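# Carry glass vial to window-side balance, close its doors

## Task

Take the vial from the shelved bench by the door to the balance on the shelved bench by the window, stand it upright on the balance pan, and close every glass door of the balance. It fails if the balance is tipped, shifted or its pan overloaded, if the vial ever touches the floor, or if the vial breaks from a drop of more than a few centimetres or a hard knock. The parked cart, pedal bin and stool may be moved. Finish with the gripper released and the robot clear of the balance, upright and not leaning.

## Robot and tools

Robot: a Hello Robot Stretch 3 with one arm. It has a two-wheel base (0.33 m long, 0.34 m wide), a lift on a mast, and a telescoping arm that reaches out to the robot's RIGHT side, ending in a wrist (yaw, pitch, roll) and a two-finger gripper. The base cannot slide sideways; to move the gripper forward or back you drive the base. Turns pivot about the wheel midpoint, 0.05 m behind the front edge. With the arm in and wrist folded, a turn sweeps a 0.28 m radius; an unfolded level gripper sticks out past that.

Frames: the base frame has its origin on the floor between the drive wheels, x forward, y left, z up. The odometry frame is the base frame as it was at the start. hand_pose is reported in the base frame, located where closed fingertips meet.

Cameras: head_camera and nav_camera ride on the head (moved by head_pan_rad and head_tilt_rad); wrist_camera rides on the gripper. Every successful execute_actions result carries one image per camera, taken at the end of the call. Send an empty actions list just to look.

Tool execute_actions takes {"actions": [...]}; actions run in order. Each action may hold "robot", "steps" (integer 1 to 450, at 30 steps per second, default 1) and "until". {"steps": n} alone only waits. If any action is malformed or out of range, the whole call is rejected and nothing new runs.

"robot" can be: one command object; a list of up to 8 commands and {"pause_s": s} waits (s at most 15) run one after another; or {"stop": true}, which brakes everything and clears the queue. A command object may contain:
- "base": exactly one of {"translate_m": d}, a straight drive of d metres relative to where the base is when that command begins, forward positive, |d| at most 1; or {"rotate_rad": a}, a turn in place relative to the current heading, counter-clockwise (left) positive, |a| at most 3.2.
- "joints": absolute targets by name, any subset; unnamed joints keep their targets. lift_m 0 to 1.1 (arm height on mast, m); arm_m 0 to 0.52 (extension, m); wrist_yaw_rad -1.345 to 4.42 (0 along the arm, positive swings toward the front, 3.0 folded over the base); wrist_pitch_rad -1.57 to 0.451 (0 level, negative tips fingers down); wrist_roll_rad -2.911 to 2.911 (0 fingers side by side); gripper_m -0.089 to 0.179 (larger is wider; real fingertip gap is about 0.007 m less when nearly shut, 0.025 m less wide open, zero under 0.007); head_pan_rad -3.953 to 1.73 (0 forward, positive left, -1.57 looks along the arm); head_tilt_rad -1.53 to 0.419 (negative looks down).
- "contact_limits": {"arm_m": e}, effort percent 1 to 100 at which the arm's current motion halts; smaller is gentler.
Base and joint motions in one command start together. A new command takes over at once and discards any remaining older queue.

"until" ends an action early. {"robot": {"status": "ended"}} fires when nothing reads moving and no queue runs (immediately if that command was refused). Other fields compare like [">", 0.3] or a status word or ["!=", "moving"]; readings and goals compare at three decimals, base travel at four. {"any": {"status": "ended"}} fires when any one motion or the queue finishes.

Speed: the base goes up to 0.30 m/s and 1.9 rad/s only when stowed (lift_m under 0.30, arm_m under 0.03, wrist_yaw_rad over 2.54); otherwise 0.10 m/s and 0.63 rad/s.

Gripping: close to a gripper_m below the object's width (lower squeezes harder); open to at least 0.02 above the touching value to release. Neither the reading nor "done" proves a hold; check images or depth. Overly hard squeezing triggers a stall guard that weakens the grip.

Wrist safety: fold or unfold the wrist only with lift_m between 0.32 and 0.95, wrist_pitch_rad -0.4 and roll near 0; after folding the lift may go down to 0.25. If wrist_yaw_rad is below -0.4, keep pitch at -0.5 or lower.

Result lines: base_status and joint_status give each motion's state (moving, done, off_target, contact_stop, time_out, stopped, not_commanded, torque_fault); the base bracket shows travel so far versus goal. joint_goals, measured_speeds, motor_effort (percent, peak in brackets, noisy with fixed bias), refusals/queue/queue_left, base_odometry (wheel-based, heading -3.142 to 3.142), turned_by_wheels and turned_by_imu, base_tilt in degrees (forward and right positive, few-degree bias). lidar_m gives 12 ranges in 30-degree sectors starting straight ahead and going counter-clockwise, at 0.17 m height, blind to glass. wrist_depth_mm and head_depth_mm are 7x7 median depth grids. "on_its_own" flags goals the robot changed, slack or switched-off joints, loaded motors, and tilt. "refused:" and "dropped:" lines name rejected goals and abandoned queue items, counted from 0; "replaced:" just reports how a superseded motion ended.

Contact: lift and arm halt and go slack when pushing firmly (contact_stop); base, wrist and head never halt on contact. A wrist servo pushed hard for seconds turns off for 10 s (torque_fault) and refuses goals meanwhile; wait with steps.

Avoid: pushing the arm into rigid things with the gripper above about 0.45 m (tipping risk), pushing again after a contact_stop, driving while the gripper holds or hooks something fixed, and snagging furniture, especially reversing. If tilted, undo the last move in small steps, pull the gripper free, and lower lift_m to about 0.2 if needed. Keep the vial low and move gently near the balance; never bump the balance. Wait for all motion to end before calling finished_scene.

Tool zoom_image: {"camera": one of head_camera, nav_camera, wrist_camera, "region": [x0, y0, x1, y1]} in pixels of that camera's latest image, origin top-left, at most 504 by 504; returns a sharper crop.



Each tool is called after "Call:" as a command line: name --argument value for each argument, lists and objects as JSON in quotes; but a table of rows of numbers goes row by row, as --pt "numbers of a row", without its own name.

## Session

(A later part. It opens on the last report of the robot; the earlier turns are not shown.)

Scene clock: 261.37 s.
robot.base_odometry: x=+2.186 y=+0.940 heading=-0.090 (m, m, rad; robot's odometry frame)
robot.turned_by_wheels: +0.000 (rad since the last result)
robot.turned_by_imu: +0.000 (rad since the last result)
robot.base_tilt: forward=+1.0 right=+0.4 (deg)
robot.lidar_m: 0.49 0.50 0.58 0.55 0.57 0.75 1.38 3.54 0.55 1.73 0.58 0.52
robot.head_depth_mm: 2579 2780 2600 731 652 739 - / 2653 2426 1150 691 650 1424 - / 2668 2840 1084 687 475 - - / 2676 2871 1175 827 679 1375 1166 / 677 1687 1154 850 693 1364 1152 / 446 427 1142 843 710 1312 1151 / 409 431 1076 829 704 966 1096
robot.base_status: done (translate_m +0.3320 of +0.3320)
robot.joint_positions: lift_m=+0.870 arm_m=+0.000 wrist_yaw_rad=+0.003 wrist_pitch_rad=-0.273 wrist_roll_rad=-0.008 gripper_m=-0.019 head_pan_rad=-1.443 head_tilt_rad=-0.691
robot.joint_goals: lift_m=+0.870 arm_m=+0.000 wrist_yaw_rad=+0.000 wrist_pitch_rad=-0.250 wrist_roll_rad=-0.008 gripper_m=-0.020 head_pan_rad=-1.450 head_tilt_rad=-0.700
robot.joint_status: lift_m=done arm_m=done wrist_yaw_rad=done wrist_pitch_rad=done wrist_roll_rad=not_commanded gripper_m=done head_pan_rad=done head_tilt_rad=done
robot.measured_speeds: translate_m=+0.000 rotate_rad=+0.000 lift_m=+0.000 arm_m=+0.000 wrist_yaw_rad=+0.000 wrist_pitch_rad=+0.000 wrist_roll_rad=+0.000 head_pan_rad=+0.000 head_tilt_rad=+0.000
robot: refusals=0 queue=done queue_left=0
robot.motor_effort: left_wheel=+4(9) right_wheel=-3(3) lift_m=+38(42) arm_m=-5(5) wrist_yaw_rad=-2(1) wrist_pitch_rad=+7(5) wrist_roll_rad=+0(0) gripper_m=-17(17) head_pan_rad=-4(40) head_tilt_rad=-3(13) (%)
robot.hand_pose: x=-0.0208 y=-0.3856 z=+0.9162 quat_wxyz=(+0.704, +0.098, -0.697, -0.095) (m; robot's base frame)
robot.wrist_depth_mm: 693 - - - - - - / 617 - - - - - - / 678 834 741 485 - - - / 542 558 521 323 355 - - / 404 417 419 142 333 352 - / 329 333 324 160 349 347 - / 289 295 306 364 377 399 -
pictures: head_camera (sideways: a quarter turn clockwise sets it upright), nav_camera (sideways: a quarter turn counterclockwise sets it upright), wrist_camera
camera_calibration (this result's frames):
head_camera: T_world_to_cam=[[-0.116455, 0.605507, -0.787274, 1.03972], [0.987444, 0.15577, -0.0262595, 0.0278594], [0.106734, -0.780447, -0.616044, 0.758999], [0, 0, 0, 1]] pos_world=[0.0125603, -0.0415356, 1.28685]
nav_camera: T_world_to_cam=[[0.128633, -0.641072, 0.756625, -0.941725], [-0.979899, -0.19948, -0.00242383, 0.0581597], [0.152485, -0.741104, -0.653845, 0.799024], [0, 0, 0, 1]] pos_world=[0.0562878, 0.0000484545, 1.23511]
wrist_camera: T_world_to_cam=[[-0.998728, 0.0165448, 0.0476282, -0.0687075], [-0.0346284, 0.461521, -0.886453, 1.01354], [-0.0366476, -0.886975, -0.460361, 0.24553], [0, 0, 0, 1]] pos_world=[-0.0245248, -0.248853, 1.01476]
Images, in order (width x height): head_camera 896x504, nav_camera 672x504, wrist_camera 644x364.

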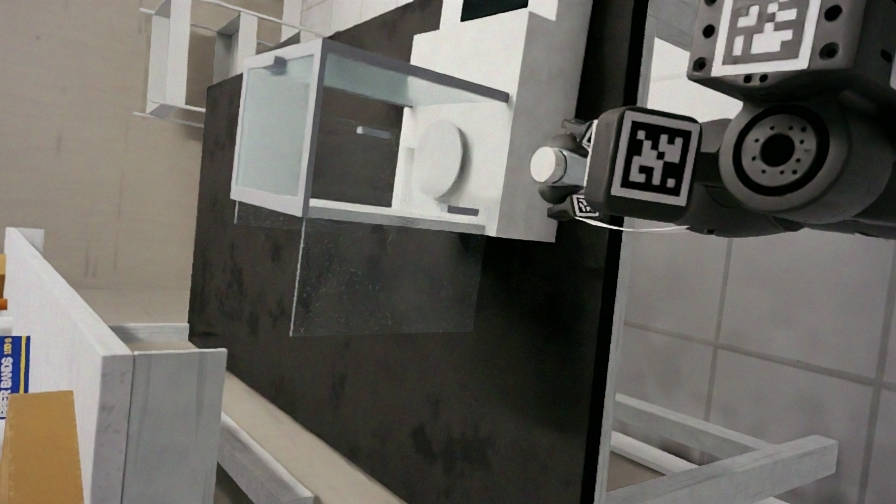

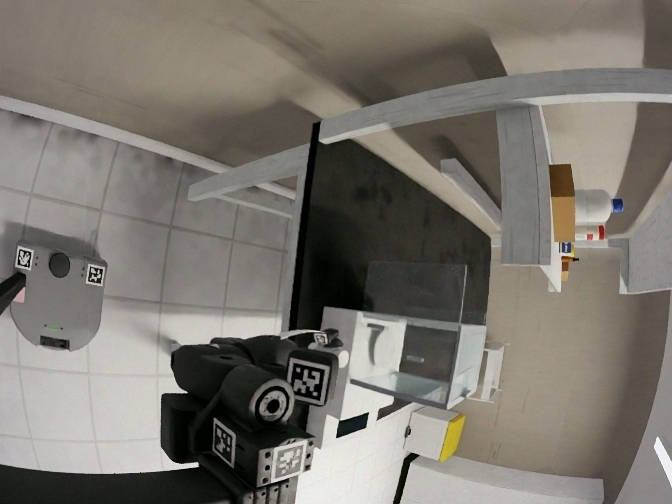

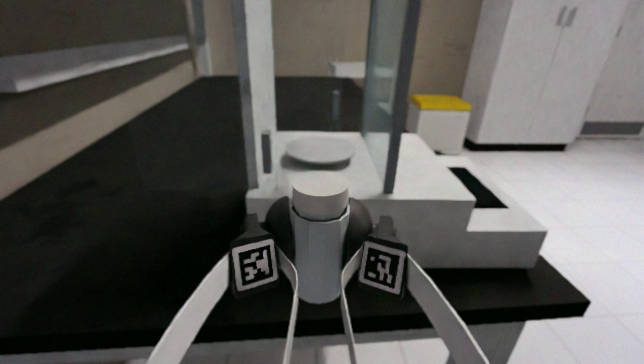

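Call:
execute_actions --actions '[{"robot": {"base": {"translate_m": -0.010}, "joints": {"lift_m": 0.878, "arm_m": 0.11}}, "steps": 450, "until": {"robot": {"status": "ended"}}}]'

Scene clock: 285.07 s.
robot.base_odometry: x=+2.176 y=+0.941 heading=-0.090 (m, m, rad; robot's odometry frame)
robot.turned_by_wheels: +0.000 (rad since the last result)
robot.turned_by_imu: +0.000 (rad since the last result)
robot.base_tilt: forward=+0.9 right=+0.6 (deg)
robot.lidar_m: 0.50 0.51 0.58 0.55 0.56 0.75 1.37 3.52 0.55 1.78 0.59 0.53
robot.head_depth_mm: 2610 2765 2690 789 - - 1163 / 2631 2641 1148 718 - - 1110 / 2640 2809 1124 725 - 1309 1170 / 2655 2860 1122 794 679 1364 1166 / 839 1791 1159 847 710 1354 1158 / 454 428 1143 839 708 1311 1150 / 418 432 1080 834 702 1105 1101
robot.base_status: done (translate_m -0.0100 of -0.0100)
robot.joint_positions: lift_m=+0.878 arm_m=+0.110 wrist_yaw_rad=+0.002 wrist_pitch_rad=-0.272 wrist_roll_rad=-0.008 gripper_m=-0.019 head_pan_rad=-1.443 head_tilt_rad=-0.691
robot.joint_goals: lift_m=+0.878 arm_m=+0.110 wrist_yaw_rad=+0.000 wrist_pitch_rad=-0.250 wrist_roll_rad=-0.008 gripper_m=-0.020 head_pan_rad=-1.450 head_tilt_rad=-0.700
robot.joint_status: lift_m=done arm_m=done wrist_yaw_rad=done wrist_pitch_rad=done wrist_roll_rad=not_commanded gripper_m=done head_pan_rad=done head_tilt_rad=done
robot.measured_speeds: translate_m=+0.000 rotate_rad=+0.000 lift_m=+0.000 arm_m=+0.000 wrist_yaw_rad=+0.000 wrist_pitch_rad=+0.000 wrist_roll_rad=+0.000 head_pan_rad=+0.000 head_tilt_rad=+0.000
robot: refusals=0 queue=done queue_left=0
robot.motor_effort: left_wheel=+3(6) right_wheel=-2(5) lift_m=+38(39) arm_m=+6(5) wrist_yaw_rad=-1(2) wrist_pitch_rad=+6(7) wrist_roll_rad=+0(0) gripper_m=-17(17) head_pan_rad=-4(4) head_tilt_rad=-3(3) (%)
robot.hand_pose: x=-0.0210 y=-0.4949 z=+0.9244 quat_wxyz=(+0.704, +0.097, -0.697, -0.095) (m; robot's base frame)
robot.wrist_depth_mm: 705 958 246 - - - - / 630 - 245 - - - - / 683 844 249 886 805 - - / 570 570 296 307 349 - - / 428 429 224 142 280 330 - / 344 346 226 160 231 233 - / 285 290 245 244 245 247 259
pictures: head_camera (sideways: a quarter turn clockwise sets it upright), nav_camera (sideways: a quarter turn counterclockwise sets it upright), wrist_camera
camera_calibration (this result's frames):
head_camera: T_world_to_cam=[[-0.116381, 0.605707, -0.78713, 1.03953], [0.987469, 0.155617, -0.0262528, 0.0278506], [0.10659, -0.780322, -0.616228, 0.759239], [0, 0, 0, 1]] pos_world=[0.0125531, -0.0415332, 1.28684]
nav_camera: T_world_to_cam=[[0.128552, -0.641267, 0.756472, -0.941526], [-0.979931, -0.199322, -0.00244082, 0.058182], [0.152347, -0.740977, -0.654021, 0.799254], [0, 0, 0, 1]] pos_world=[0.0562858, 0.0000558199, 1.23511]
wrist_camera: T_world_to_cam=[[-0.99871, 0.0176695, 0.0476129, -0.0669795], [-0.0341247, 0.460862, -0.886816, 1.07124], [-0.0376126, -0.887296, -0.459664, 0.151537], [0, 0, 0, 1]] pos_world=[-0.0246375, -0.358054, 1.02284]
Images, in order (width x height): head_camera 896x504, nav_camera 672x504, wrist_camera 644x364.

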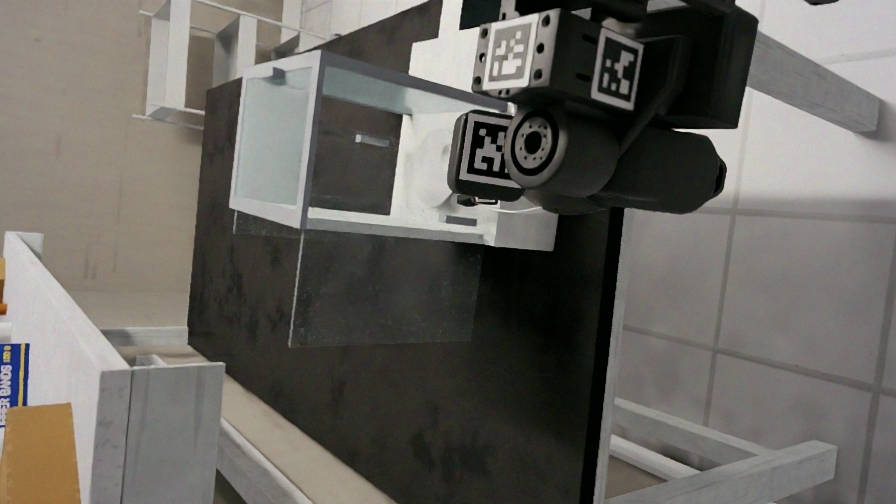

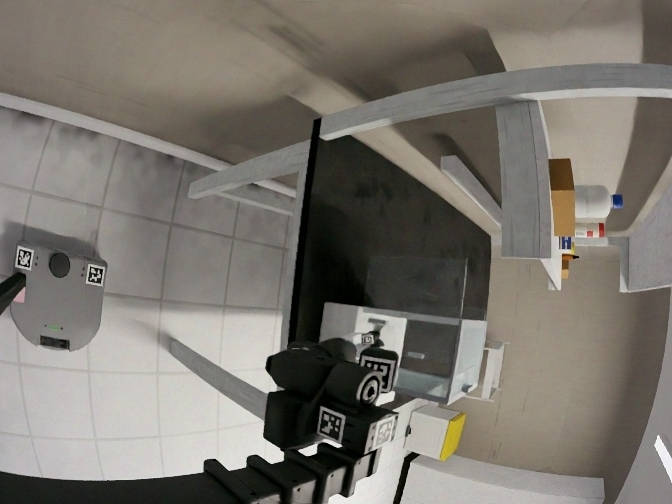

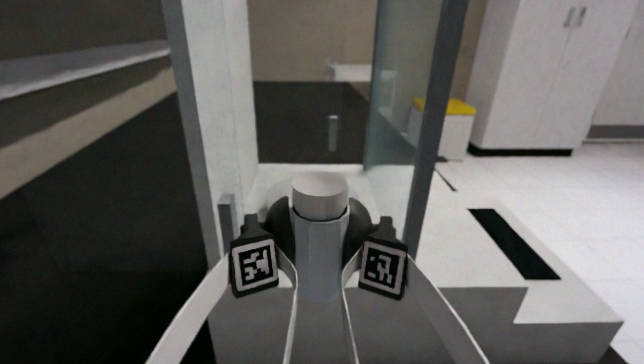

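Call:
execute_actions --actions '[{"robot": [{"base": {"translate_m": -0.004}}, {"joints": {"arm_m": 0.206}, "contact_limits": {"arm_m": 15}}], "steps": 450, "until": {"robot": {"status": "ended"}}}]'

Scene clock: 289.70 s.
robot.base_odometry: x=+2.172 y=+0.941 heading=-0.090 (m, m, rad; robot's odometry frame)
robot.turned_by_wheels: +0.000 (rad since the last result)
robot.turned_by_imu: +0.000 (rad since the last result)
robot.base_tilt: forward=+1.0 right=+0.4 (deg)
robot.lidar_m: 0.50 0.52 0.58 0.55 0.56 0.74 1.37 3.51 0.54 1.80 0.59 0.53
robot.head_depth_mm: 2575 2780 2713 - 654 785 1166 / 2634 2648 1147 - 651 1390 1106 / 2666 2808 1132 705 665 1375 1174 / 2674 2829 1120 794 677 1367 1169 / 836 1797 1154 852 712 1349 1156 / 460 436 1144 844 708 1317 1151 / 418 432 1079 831 704 1148 1101
robot.base_status: done (translate_m -0.0040 of -0.0040)
robot.joint_positions: lift_m=+0.878 arm_m=+0.206 wrist_yaw_rad=+0.002 wrist_pitch_rad=-0.272 wrist_roll_rad=-0.008 gripper_m=-0.019 head_pan_rad=-1.443 head_tilt_rad=-0.691
robot.joint_goals: lift_m=+0.878 arm_m=+0.206 wrist_yaw_rad=+0.000 wrist_pitch_rad=-0.250 wrist_roll_rad=-0.008 gripper_m=-0.020 head_pan_rad=-1.450 head_tilt_rad=-0.700
robot.joint_status: lift_m=done arm_m=done wrist_yaw_rad=done wrist_pitch_rad=done wrist_roll_rad=not_commanded gripper_m=done head_pan_rad=done head_tilt_rad=done
robot.measured_speeds: translate_m=+0.000 rotate_rad=+0.000 lift_m=+0.000 arm_m=+0.000 wrist_yaw_rad=+0.000 wrist_pitch_rad=+0.000 wrist_roll_rad=+0.000 head_pan_rad=+0.000 head_tilt_rad=+0.000
robot: refusals=0 queue=done queue_left=0
robot.motor_effort: left_wheel=+3(4) right_wheel=-2(5) lift_m=+38(38) arm_m=+6(5) wrist_yaw_rad=-1(2) wrist_pitch_rad=+6(6) wrist_roll_rad=+0(0) gripper_m=-17(18) head_pan_rad=-3(3) head_tilt_rad=-3(2) (%)
robot.contact_limits: arm_m 15 (drawing in: default 27, maximum 45; extending or still: default 38, maximum 63)
robot.hand_pose: x=-0.0211 y=-0.5909 z=+0.9244 quat_wxyz=(+0.704, +0.097, -0.697, -0.095) (m; robot's base frame)
robot.wrist_depth_mm: 91 123 - - - - 69 / 92 123 - - - - 75 / 94 124 717 890 - - - / 291 124 267 287 585 - - / 394 124 229 143 283 98 - / 334 124 202 160 219 112 - / 288 121 180 180 183 173 227
pictures: head_camera (sideways: a quarter turn clockwise sets it upright), nav_camera (sideways: a quarter turn counterclockwise sets it upright), wrist_camera
camera_calibration (this result's frames):
head_camera: T_world_to_cam=[[-0.116377, 0.605726, -0.787117, 1.03951], [0.98747, 0.155608, -0.0262522, 0.0278498], [0.10658, -0.780309, -0.616245, 0.759262], [0, 0, 0, 1]] pos_world=[0.0125527, -0.0415329, 1.28684]
nav_camera: T_world_to_cam=[[0.128548, -0.641285, 0.756458, -0.941507], [-0.979933, -0.199312, -0.00244242, 0.0581841], [0.152337, -0.740964, -0.654038, 0.799275], [0, 0, 0, 1]] pos_world=[0.0562856, 0.0000567523, 1.23511]
wrist_camera: T_world_to_cam=[[-0.998709, 0.0176956, 0.0476125, -0.0652736], [-0.0341135, 0.460835, -0.88683, 1.11549], [-0.0376345, -0.88731, -0.459636, 0.0663194], [0, 0, 0, 1]] pos_world=[-0.0246401, -0.454058, 1.02284]
Images, in order (width x height): head_camera 896x504, nav_camera 672x504, wrist_camera 644x364.

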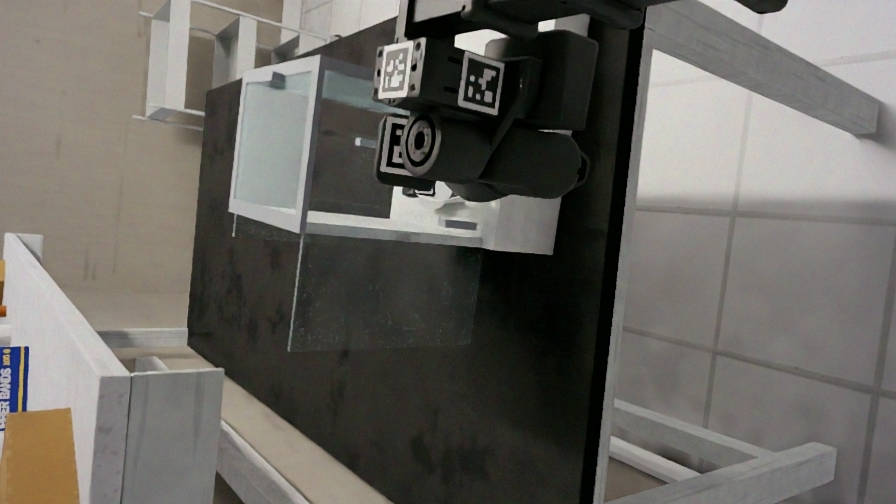

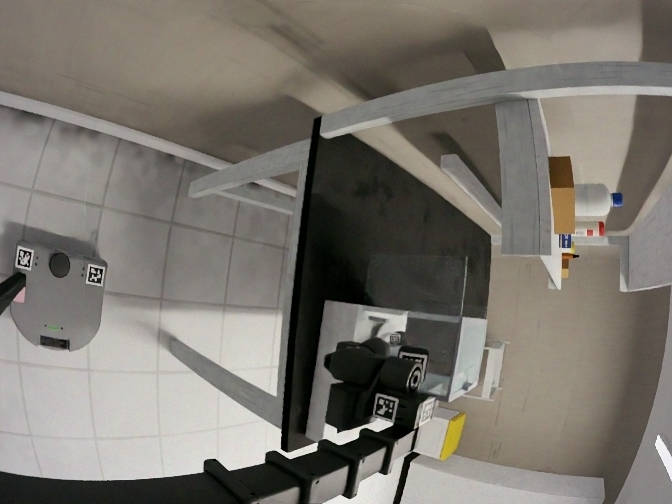

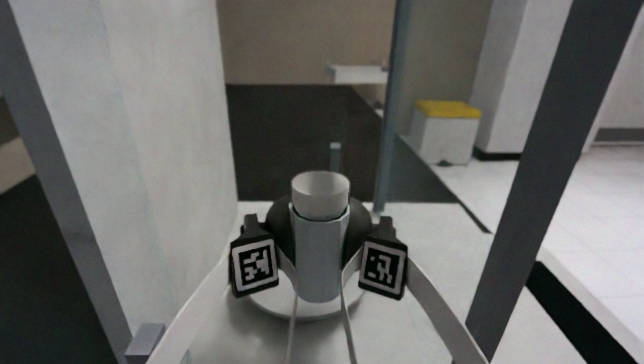

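Call:
execute_actions --actions '[{"robot": [{"joints": {"arm_m": 0.224}, "contact_limits": {"arm_m": 15}}, {"joints": {"lift_m": 0.866}}], "steps": 450, "until": {"robot": {"status": "ended"}}}]'

Scene clock: 297.40 s.
robot.base_odometry: x=+2.172 y=+0.941 heading=-0.090 (m, m, rad; robot's odometry frame)
robot.turned_by_wheels: +0.000 (rad since the last result)
robot.turned_by_imu: +0.000 (rad since the last result)
robot.base_tilt: forward=+1.2 right=+0.7 (deg)
robot.lidar_m: 0.50 0.52 0.58 0.55 0.56 0.74 1.37 3.54 0.54 1.80 0.59 0.53
robot.head_depth_mm: 2610 2761 2694 - 653 796 1159 / 2601 2619 1144 - 652 1384 1109 / 2637 2820 1133 704 665 1382 1174 / 2689 2857 1118 796 677 1365 1160 / 837 1803 1156 849 711 1362 1158 / 460 435 1134 842 709 1314 1154 / 419 432 1086 831 704 1149 1099
robot.base_status: done (translate_m -0.0040 of -0.0040)
robot.joint_positions: lift_m=+0.866 arm_m=+0.224 wrist_yaw_rad=+0.002 wrist_pitch_rad=-0.272 wrist_roll_rad=-0.008 gripper_m=-0.019 head_pan_rad=-1.443 head_tilt_rad=-0.691
robot.joint_goals: lift_m=+0.866 arm_m=+0.224 wrist_yaw_rad=+0.000 wrist_pitch_rad=-0.250 wrist_roll_rad=-0.008 gripper_m=-0.020 head_pan_rad=-1.450 head_tilt_rad=-0.700
robot.joint_status: lift_m=done arm_m=done wrist_yaw_rad=done wrist_pitch_rad=done wrist_roll_rad=not_commanded gripper_m=done head_pan_rad=done head_tilt_rad=done
robot.measured_speeds: translate_m=+0.000 rotate_rad=+0.000 lift_m=+0.000 arm_m=+0.000 wrist_yaw_rad=+0.000 wrist_pitch_rad=+0.000 wrist_roll_rad=+0.000 head_pan_rad=+0.000 head_tilt_rad=+0.000
robot: refusals=0 queue=done queue_left=0
robot.motor_effort: left_wheel=+3(3) right_wheel=-2(2) lift_m=+23(37) arm_m=+6(5) wrist_yaw_rad=+0(1) wrist_pitch_rad=+7(6) wrist_roll_rad=+0(0) gripper_m=-15(17) head_pan_rad=-3(3) head_tilt_rad=-3(3) (%)
robot.contact_limits: arm_m 15 (drawing in: default 27, maximum 45; extending or still: default 38, maximum 63)
robot.hand_pose: x=-0.0211 y=-0.6089 z=+0.9130 quat_wxyz=(+0.704, +0.097, -0.697, -0.095) (m; robot's base frame)
robot.wrist_depth_mm: 91 123 - - - - - / 92 122 - - - - - / 92 124 679 829 - - 66 / 92 124 294 268 558 - 67 / 92 124 229 142 262 295 74 / 92 125 181 160 205 197 248 / 99 115 163 163 170 97 206
pictures: head_camera (sideways: a quarter turn clockwise sets it upright), nav_camera (sideways: a quarter turn counterclockwise sets it upright), wrist_camera
camera_calibration (this result's frames):
head_camera: T_world_to_cam=[[-0.116377, 0.605726, -0.787117, 1.03951], [0.98747, 0.155608, -0.0262522, 0.0278498], [0.10658, -0.780309, -0.616245, 0.759262], [0, 0, 0, 1]] pos_world=[0.0125527, -0.0415329, 1.28684]
nav_camera: T_world_to_cam=[[0.128548, -0.641285, 0.756458, -0.941507], [-0.979933, -0.199312, -0.00244242, 0.0581841], [0.152337, -0.740964, -0.654038, 0.799275], [0, 0, 0, 1]] pos_world=[0.0562856, 0.0000567483, 1.23511]
wrist_camera: T_world_to_cam=[[-0.998709, 0.0177048, 0.0476086, -0.0644034], [-0.0341131, 0.460662, -0.88692, 1.11368], [-0.0376342, -0.887399, -0.459463, 0.0448863], [0, 0, 0, 1]] pos_world=[-0.02464, -0.472056, 1.01143]
Images, in order (width x height): head_camera 896x504, nav_camera 672x504, wrist_camera 644x364.

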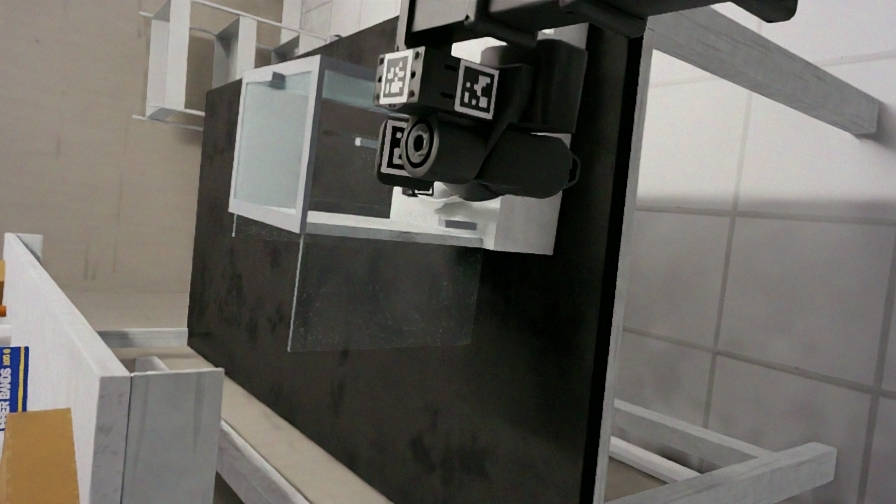

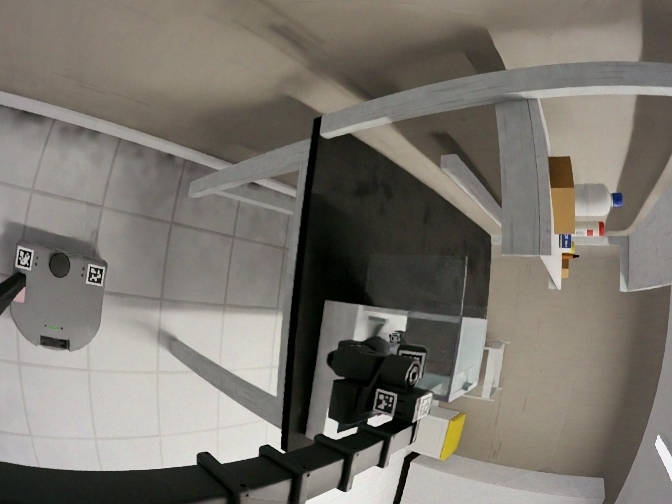

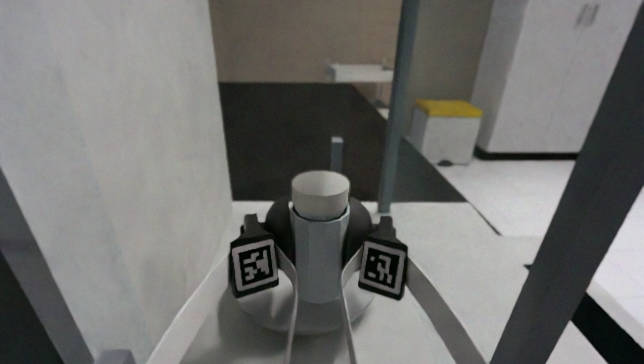

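Call:
zoom_image --camera "wrist_camera" --region '[200, 200, 440, 364]'

Region (200, 200, 440, 364) of wrist_camera's 644x364 image, scaled by 2.100; it fills the top 344 rows of this view, and the rest is white.

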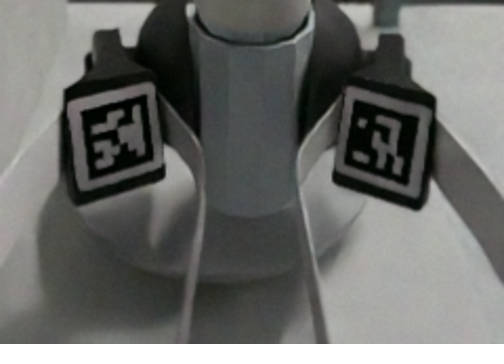

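Call:
execute_actions --actions '[{"robot": [{"joints": {"arm_m": 0.232, "lift_m": 0.863}, "contact_limits": {"arm_m": 15}}], "steps": 450, "until": {"robot": {"status": "ended"}}}]'

Scene clock: 305.97 s.
robot.base_odometry: x=+2.172 y=+0.941 heading=-0.090 (m, m, rad; robot's odometry frame)
robot.turned_by_wheels: +0.000 (rad since the last result)
robot.turned_by_imu: +0.000 (rad since the last result)
robot.base_tilt: forward=+1.1 right=+0.8 (deg)
robot.lidar_m: 0.51 0.52 0.58 0.55 0.56 0.75 1.37 3.53 0.54 1.81 0.59 0.53
robot.head_depth_mm: 2582 2787 2701 - 656 793 1162 / 2650 2624 1146 - 661 1381 1104 / 2691 2823 1133 694 666 1373 1179 / 2691 2846 1120 795 676 1368 1162 / 835 1809 1154 847 710 1358 1157 / 460 436 1141 839 708 1310 1147 / 418 432 1080 831 701 1156 1092
robot.base_status: done (translate_m -0.0040 of -0.0040)
robot.joint_positions: lift_m=+0.863 arm_m=+0.232 wrist_yaw_rad=+0.002 wrist_pitch_rad=-0.272 wrist_roll_rad=-0.008 gripper_m=-0.019 head_pan_rad=-1.443 head_tilt_rad=-0.691
robot.joint_goals: lift_m=+0.863 arm_m=+0.232 wrist_yaw_rad=+0.000 wrist_pitch_rad=-0.250 wrist_roll_rad=-0.008 gripper_m=-0.020 head_pan_rad=-1.450 head_tilt_rad=-0.700
robot.joint_status: lift_m=done arm_m=done wrist_yaw_rad=done wrist_pitch_rad=done wrist_roll_rad=not_commanded gripper_m=done head_pan_rad=done head_tilt_rad=done
robot.measured_speeds: translate_m=+0.000 rotate_rad=+0.000 lift_m=+0.000 arm_m=+0.000 wrist_yaw_rad=+0.000 wrist_pitch_rad=+0.000 wrist_roll_rad=+0.000 head_pan_rad=+0.000 head_tilt_rad=+0.000
robot: refusals=0 queue=done queue_left=0
robot.motor_effort: left_wheel=+3(3) right_wheel=-2(2) lift_m=+23(25) arm_m=+6(7) wrist_yaw_rad=-2(2) wrist_pitch_rad=+6(7) wrist_roll_rad=+0(0) gripper_m=-17(17) head_pan_rad=-4(5) head_tilt_rad=-3(3) (%)
robot.contact_limits: arm_m 15 (drawing in: default 27, maximum 45; extending or still: default 38, maximum 63)
robot.hand_pose: x=-0.0211 y=-0.6169 z=+0.9100 quat_wxyz=(+0.704, +0.097, -0.697, -0.095) (m; robot's base frame)
robot.wrist_depth_mm: 91 123 - - - - - / 92 123 - - - - - / 92 124 702 840 - - - / 92 123 479 258 554 - - / 93 124 227 143 258 291 66 / 93 125 180 160 201 203 69 / 92 116 159 156 167 163 79
pictures: head_camera (sideways: a quarter turn clockwise sets it upright), nav_camera (sideways: a quarter turn counterclockwise sets it upright), wrist_camera
camera_calibration (this result's frames):
head_camera: T_world_to_cam=[[-0.116377, 0.605726, -0.787117, 1.03951], [0.98747, 0.155607, -0.0262522, 0.0278498], [0.10658, -0.780309, -0.616245, 0.759262], [0, 0, 0, 1]] pos_world=[0.0125527, -0.0415329, 1.28684]
nav_camera: T_world_to_cam=[[0.128547, -0.641285, 0.756458, -0.941507], [-0.979933, -0.199311, -0.00244242, 0.0581841], [0.152337, -0.740964, -0.654038, 0.799275], [0, 0, 0, 1]] pos_world=[0.0562856, 0.0000567403, 1.23511]
wrist_camera: T_world_to_cam=[[-0.998709, 0.0177065, 0.0476078, -0.0641178], [-0.0341128, 0.460634, -0.886934, 1.11471], [-0.0376343, -0.887414, -0.459435, 0.0363807], [0, 0, 0, 1]] pos_world=[-0.0246401, -0.480053, 1.00844]
Images, in order (width x height): head_camera 896x504, nav_camera 672x504, wrist_camera 644x364.

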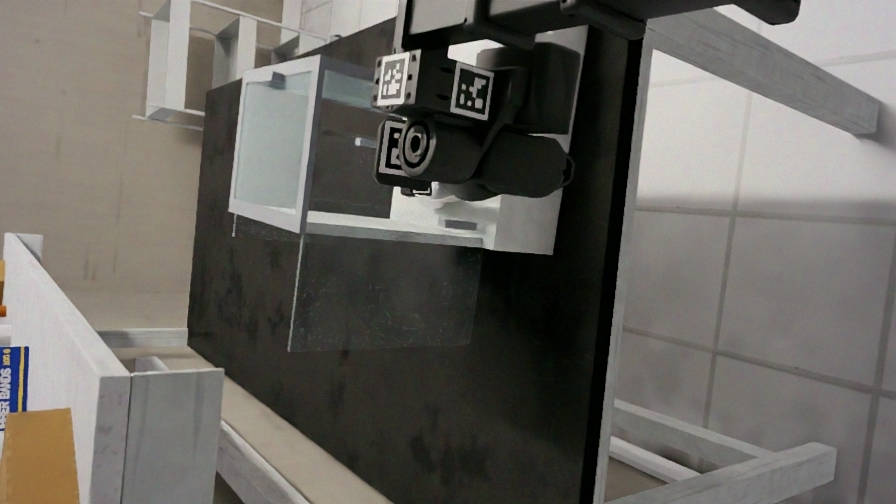

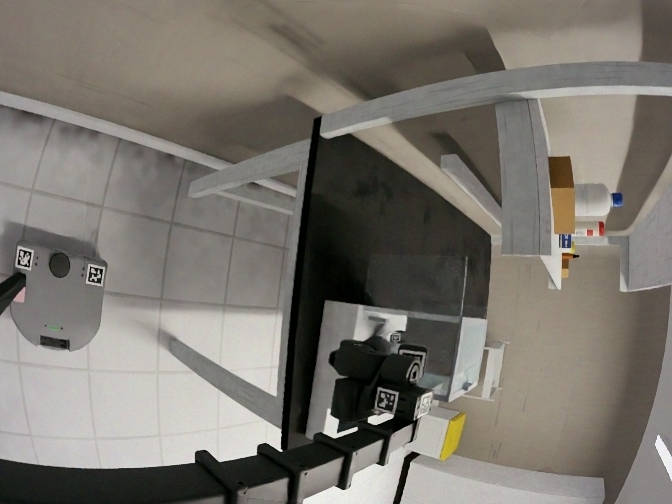

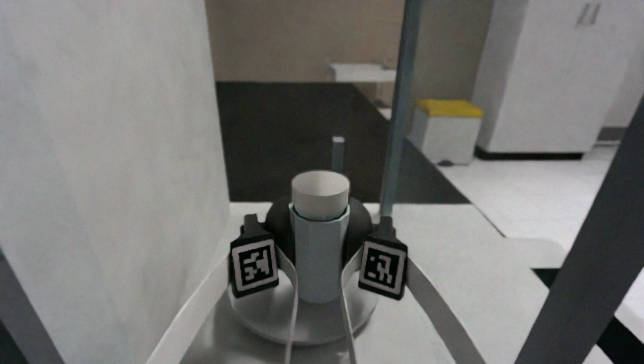

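Call:
execute_actions --actions '[{"robot": [{"joints": {"lift_m": 0.860}}, {"joints": {"gripper_m": 0.06}}], "steps": 450, "until": {"robot": {"status": "ended"}}}]'

Scene clock: 312.03 s.
robot.base_odometry: x=+2.172 y=+0.941 heading=-0.090 (m, m, rad; robot's odometry frame)
robot.turned_by_wheels: +0.000 (rad since the last result)
robot.turned_by_imu: +0.000 (rad since the last result)
robot.base_tilt: forward=+1.1 right=+0.5 (deg)
robot.lidar_m: 0.51 0.52 0.58 0.55 0.56 0.75 1.37 3.54 0.54 1.80 0.59 0.53
robot.head_depth_mm: 2576 2765 2678 - 657 795 1164 / 2640 2638 1139 - 654 1384 1110 / 2668 2836 1130 - 667 1382 1170 / 2676 2833 1116 794 677 1365 1165 / 839 1823 1162 851 712 1361 1157 / 459 436 1136 840 708 1316 1149 / 419 432 1083 832 704 1152 1093
robot.base_status: done (translate_m -0.0040 of -0.0040)
robot.joint_positions: lift_m=+0.860 arm_m=+0.232 wrist_yaw_rad=+0.002 wrist_pitch_rad=-0.271 wrist_roll_rad=-0.008 gripper_m=+0.060 head_pan_rad=-1.443 head_tilt_rad=-0.691
robot.joint_goals: lift_m=+0.860 arm_m=+0.232 wrist_yaw_rad=+0.000 wrist_pitch_rad=-0.250 wrist_roll_rad=-0.008 gripper_m=+0.060 head_pan_rad=-1.450 head_tilt_rad=-0.700
robot.joint_status: lift_m=done arm_m=done wrist_yaw_rad=done wrist_pitch_rad=done wrist_roll_rad=not_commanded gripper_m=done head_pan_rad=done head_tilt_rad=done
robot.measured_speeds: translate_m=+0.000 rotate_rad=+0.000 lift_m=+0.000 arm_m=+0.000 wrist_yaw_rad=+0.000 wrist_pitch_rad=+0.000 wrist_roll_rad=+0.000 head_pan_rad=+0.000 head_tilt_rad=+0.000
robot: refusals=0 queue=done queue_left=0
robot.motor_effort: left_wheel=+3(4) right_wheel=-2(2) lift_m=+23(24) arm_m=+6(6) wrist_yaw_rad=-2(2) wrist_pitch_rad=+6(6) wrist_roll_rad=+0(1) gripper_m=+1(80) head_pan_rad=-4(5) head_tilt_rad=-3(3) (%)
robot.contact_limits: arm_m 15 (drawing in: default 27, maximum 45; extending or still: default 38, maximum 63)
robot.hand_pose: x=-0.0211 y=-0.6170 z=+0.9071 quat_wxyz=(+0.704, +0.097, -0.697, -0.095) (m; robot's base frame)
robot.wrist_depth_mm: 91 123 - - - - - / 92 123 - - - - - / 92 124 676 799 - - - / 92 124 282 508 562 - - / 92 125 201 146 260 283 66 / 92 121 179 162 183 197 69 / 92 116 156 156 164 154 79
pictures: head_camera (sideways: a quarter turn clockwise sets it upright), nav_camera (sideways: a quarter turn counterclockwise sets it upright), wrist_camera
camera_calibration (this result's frames):
head_camera: T_world_to_cam=[[-0.116377, 0.605726, -0.787117, 1.03951], [0.98747, 0.155608, -0.0262522, 0.0278498], [0.10658, -0.780309, -0.616245, 0.759262], [0, 0, 0, 1]] pos_world=[0.0125527, -0.0415329, 1.28684]
nav_camera: T_world_to_cam=[[0.128547, -0.641285, 0.756458, -0.941507], [-0.979933, -0.199311, -0.00244242, 0.0581841], [0.152337, -0.740964, -0.654038, 0.799275], [0, 0, 0, 1]] pos_world=[0.0562856, 0.0000567463, 1.23511]
wrist_camera: T_world_to_cam=[[-0.998709, 0.0177243, 0.047601, -0.0639615], [-0.0341121, 0.460316, -0.8871, 1.11209], [-0.0376347, -0.887578, -0.459117, 0.0346214], [0, 0, 0, 1]] pos_world=[-0.0246401, -0.480051, 1.00548]
Images, in order (width x height): head_camera 896x504, nav_camera 672x504, wrist_camera 644x364.

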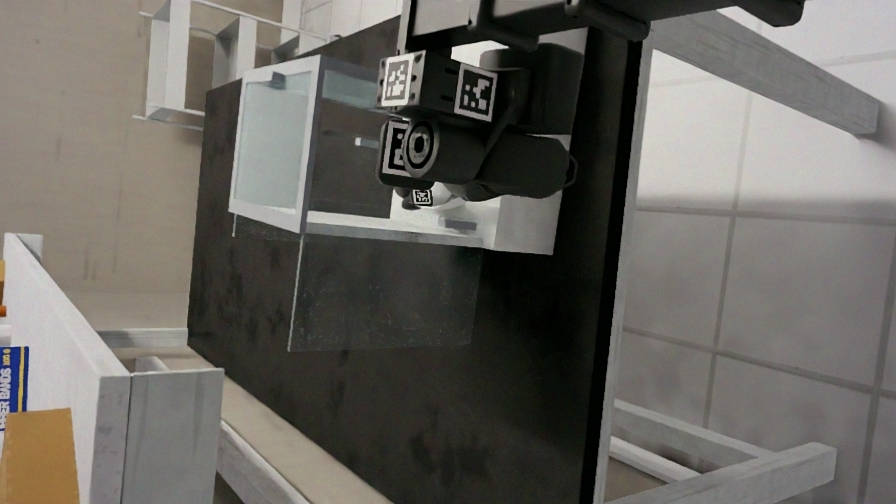

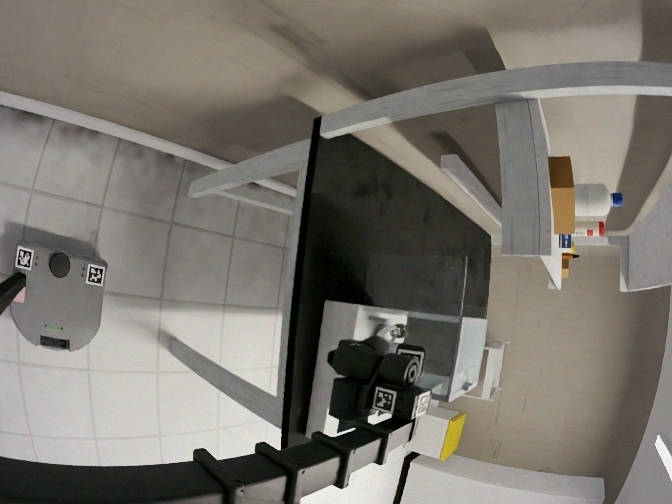

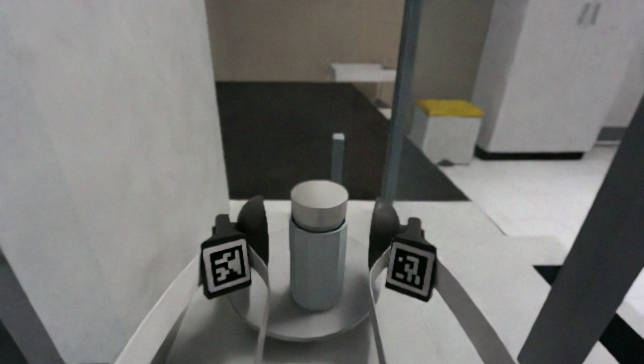

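Call:
execute_actions --actions '[{"robot": [{"joints": {"gripper_m": 0.05}}, {"joints": {"arm_m": 0.186}, "contact_limits": {"arm_m": 15}}, {"joints": {"gripper_m": 0.015}}, {"joints": {"arm_m": 0.07}, "contact_limits": {"arm_m": 15}}, {"base": {"translate_m": 0.075}, "joints": {"gripper_m": 0.05, "lift_m": 0.846}}], "steps": 450, "until": {"robot": {"status": "ended"}}}]'

Scene clock: 328.07 s.
robot.base_odometry: x=+2.247 y=+0.935 heading=-0.090 (m, m, rad; robot's odometry frame)
robot.turned_by_wheels: +0.000 (rad since the last result)
robot.turned_by_imu: +0.000 (rad since the last result)
robot.base_tilt: forward=+1.0 right=+0.6 (deg)
robot.lidar_m: 0.43 0.44 0.58 0.55 0.57 0.75 1.44 3.91 0.58 1.41 0.55 0.45
robot.head_depth_mm: 2594 2768 1110 720 643 - - / 2644 2462 1142 669 652 - 1108 / 2650 2775 1179 788 - - 1135 / 721 1580 1168 857 698 1360 1161 / 447 419 1161 850 692 1353 1161 / 399 423 1141 842 709 1260 1127 / 402 427 934 835 704 880 1107
robot.base_status: done (translate_m +0.0750 of +0.0750)
robot.joint_positions: lift_m=+0.846 arm_m=+0.070 wrist_yaw_rad=+0.002 wrist_pitch_rad=-0.270 wrist_roll_rad=-0.008 gripper_m=+0.050 head_pan_rad=-1.443 head_tilt_rad=-0.691
robot.joint_goals: lift_m=+0.846 arm_m=+0.070 wrist_yaw_rad=+0.000 wrist_pitch_rad=-0.250 wrist_roll_rad=-0.008 gripper_m=+0.050 head_pan_rad=-1.450 head_tilt_rad=-0.700
robot.joint_status: lift_m=done arm_m=done wrist_yaw_rad=done wrist_pitch_rad=done wrist_roll_rad=not_commanded gripper_m=done head_pan_rad=done head_tilt_rad=done
robot.measured_speeds: translate_m=+0.000 rotate_rad=+0.000 lift_m=+0.000 arm_m=+0.000 wrist_yaw_rad=+0.000 wrist_pitch_rad=+0.000 wrist_roll_rad=+0.000 head_pan_rad=+0.000 head_tilt_rad=+0.000
robot: refusals=0 queue=done queue_left=0
robot.motor_effort: left_wheel=+3(8) right_wheel=-2(3) lift_m=+23(22) arm_m=-5(6) wrist_yaw_rad=-2(1) wrist_pitch_rad=+6(6) wrist_roll_rad=+0(0) gripper_m=+0(82) head_pan_rad=-4(3) head_tilt_rad=-2(2) (%)
robot.contact_limits: arm_m 15 (drawing in: default 27, maximum 45; extending or still: default 38, maximum 63)
robot.hand_pose: x=-0.0211 y=-0.4559 z=+0.8934 quat_wxyz=(+0.704, +0.097, -0.697, -0.095) (m; robot's base frame)
robot.wrist_depth_mm: 603 885 - - - - - / 529 942 - - - - - / 593 740 736 712 407 - - / 515 506 498 295 301 288 - / 373 378 400 250 250 253 269 / 300 308 294 280 280 275 281 / 251 255 256 258 260 263 265
pictures: head_camera (sideways: a quarter turn clockwise sets it upright), nav_camera (sideways: a quarter turn counterclockwise sets it upright), wrist_camera
camera_calibration (this result's frames):
head_camera: T_world_to_cam=[[-0.116378, 0.605732, -0.787112, 1.0395], [0.98747, 0.155608, -0.026252, 0.0278495], [0.106579, -0.780305, -0.616251, 0.75927], [0, 0, 0, 1]] pos_world=[0.0125527, -0.0415328, 1.28684]
nav_camera: T_world_to_cam=[[0.128548, -0.641291, 0.756453, -0.941501], [-0.979933, -0.199311, -0.00244298, 0.0581848], [0.152336, -0.740959, -0.654043, 0.799283], [0, 0, 0, 1]] pos_world=[0.0562855, 0.0000572556, 1.23511]
wrist_camera: T_world_to_cam=[[-0.998708, 0.0178386, 0.0475772, -0.0661039], [-0.0340839, 0.459244, -0.887656, 1.02579], [-0.0376841, -0.888131, -0.458043, 0.170086], [0, 0, 0, 1]] pos_world=[-0.024646, -0.318851, 0.991601]
Images, in order (width x height): head_camera 896x504, nav_camera 672x504, wrist_camera 644x364.

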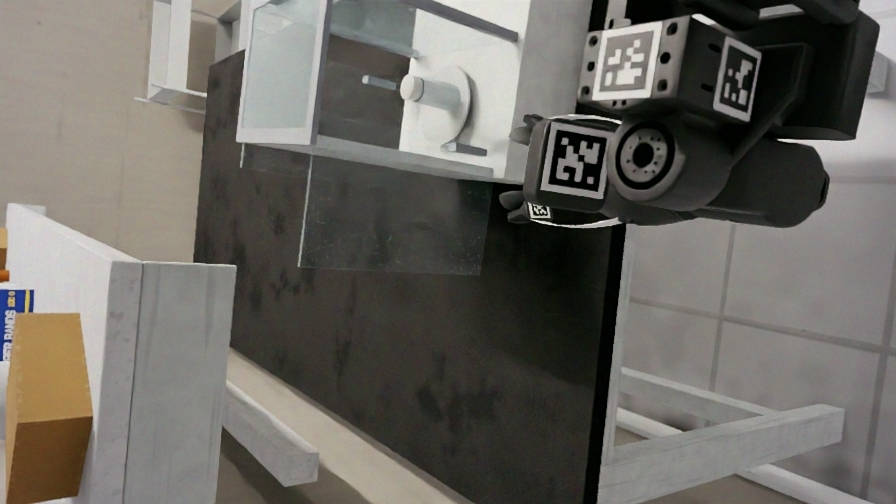

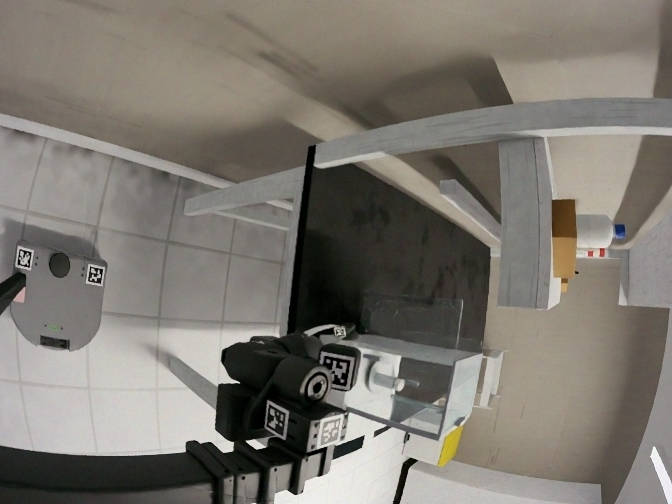

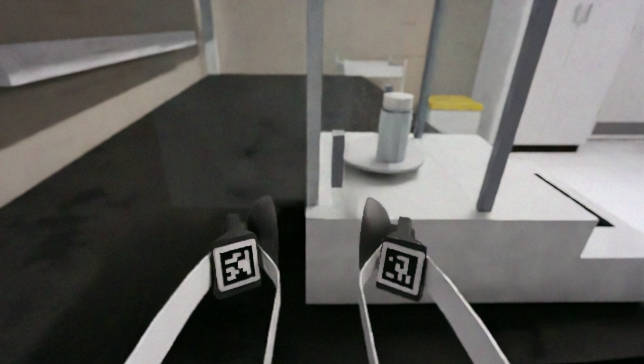

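Call:
execute_actions --actions '[{"robot": [{"base": {"translate_m": -0.013}, "joints": {"lift_m": 0.856}}, {"joints": {"arm_m": 0.12}, "contact_limits": {"arm_m": 12}}], "steps": 450, "until": {"robot": {"status": "ended"}}}]'

Scene clock: 335.97 s.
robot.base_odometry: x=+2.234 y=+0.936 heading=-0.090 (m, m, rad; robot's odometry frame)
robot.turned_by_wheels: +0.000 (rad since the last result)
robot.turned_by_imu: +0.000 (rad since the last result)
robot.base_tilt: forward=+1.1 right=+0.7 (deg)
robot.lidar_m: 0.44 0.45 0.58 0.55 0.57 0.75 1.43 3.89 0.57 1.47 0.55 0.47
robot.head_depth_mm: 2612 2785 1111 698 - - 1041 / 2617 2616 1157 690 - - 1176 / 2646 2847 1132 804 - 1312 1168 / 951 2834 1170 858 700 1360 1159 / 461 420 1158 852 694 1357 1158 / 409 423 1142 842 704 1285 1133 / 399 429 964 833 701 887 1112
robot.base_status: done (translate_m -0.0130 of -0.0130)
robot.joint_positions: lift_m=+0.856 arm_m=+0.120 wrist_yaw_rad=+0.002 wrist_pitch_rad=-0.270 wrist_roll_rad=-0.008 gripper_m=+0.050 head_pan_rad=-1.443 head_tilt_rad=-0.691
robot.joint_goals: lift_m=+0.856 arm_m=+0.120 wrist_yaw_rad=+0.000 wrist_pitch_rad=-0.250 wrist_roll_rad=-0.008 gripper_m=+0.050 head_pan_rad=-1.450 head_tilt_rad=-0.700
robot.joint_status: lift_m=done arm_m=done wrist_yaw_rad=done wrist_pitch_rad=done wrist_roll_rad=not_commanded gripper_m=done head_pan_rad=done head_tilt_rad=done
robot.measured_speeds: translate_m=+0.000 rotate_rad=+0.000 lift_m=+0.000 arm_m=+0.000 wrist_yaw_rad=+0.000 wrist_pitch_rad=+0.000 wrist_roll_rad=+0.000 head_pan_rad=+0.000 head_tilt_rad=+0.000
robot: refusals=0 queue=done queue_left=0
robot.motor_effort: left_wheel=+3(6) right_wheel=-3(5) lift_m=+38(39) arm_m=+6(4) wrist_yaw_rad=-1(1) wrist_pitch_rad=+6(6) wrist_roll_rad=+0(0) gripper_m=+0(0) head_pan_rad=-4(3) head_tilt_rad=-3(2) (%)
robot.contact_limits: arm_m 12 (drawing in: default 27, maximum 45; extending or still: default 38, maximum 63)
robot.hand_pose: x=-0.0211 y=-0.5051 z=+0.9028 quat_wxyz=(+0.704, +0.096, -0.697, -0.094) (m; robot's base frame)
robot.wrist_depth_mm: 628 920 - - - - - / 542 - - - - - - / 629 780 775 742 764 - - / 531 514 531 283 284 304 - / 389 398 413 227 247 233 310 / 314 321 305 208 209 211 213 / 263 264 268 231 231 231 236
pictures: head_camera (sideways: a quarter turn clockwise sets it upright), nav_camera (sideways: a quarter turn counterclockwise sets it upright), wrist_camera
camera_calibration (this result's frames):
head_camera: T_world_to_cam=[[-0.116378, 0.605732, -0.787112, 1.0395], [0.98747, 0.155608, -0.0262519, 0.0278495], [0.106579, -0.780304, -0.616252, 0.75927], [0, 0, 0, 1]] pos_world=[0.0125527, -0.0415328, 1.28684]
nav_camera: T_world_to_cam=[[0.128548, -0.641291, 0.756453, -0.9415], [-0.979933, -0.199311, -0.00244301, 0.0581849], [0.152336, -0.740959, -0.654044, 0.799283], [0, 0, 0, 1]] pos_world=[0.0562855, 0.0000572832, 1.23511]
wrist_camera: T_world_to_cam=[[-0.998708, 0.0178485, 0.0475731, -0.0656679], [-0.0340837, 0.459058, -0.887752, 1.05679], [-0.0376839, -0.888227, -0.457856, 0.130498], [0, 0, 0, 1]] pos_world=[-0.024646, -0.368046, 1.00104]
Images, in order (width x height): head_camera 896x504, nav_camera 672x504, wrist_camera 644x364.

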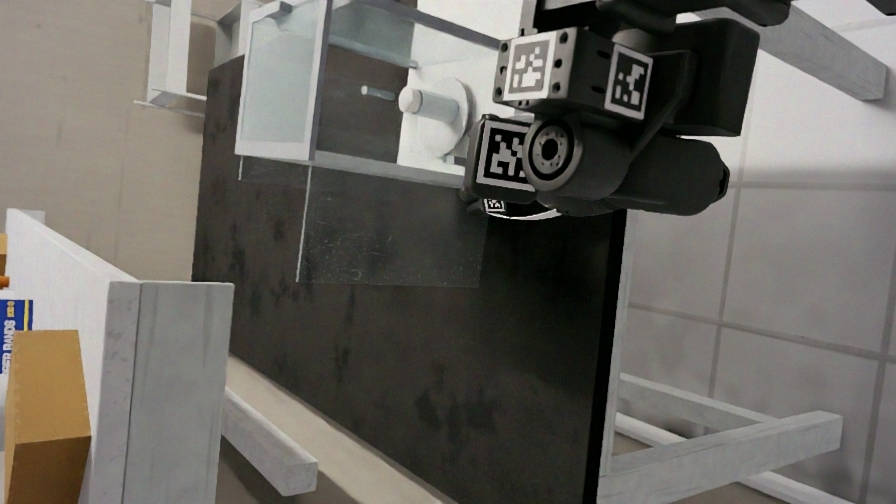

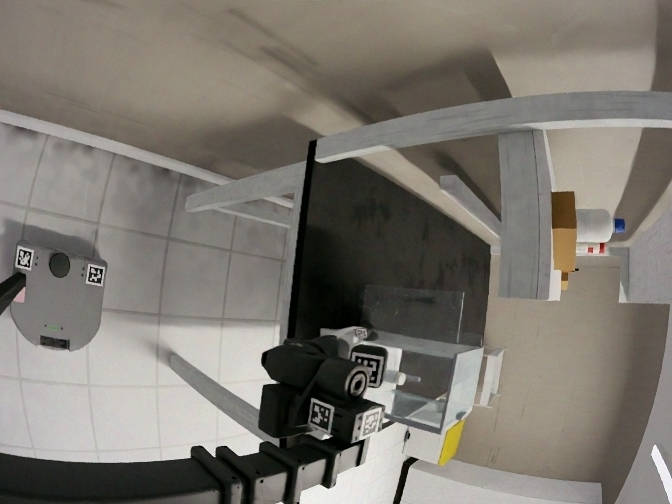

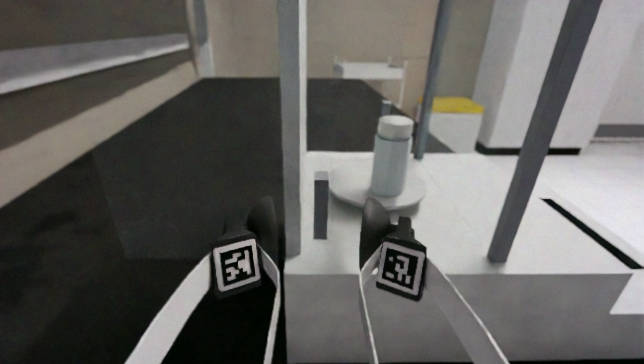

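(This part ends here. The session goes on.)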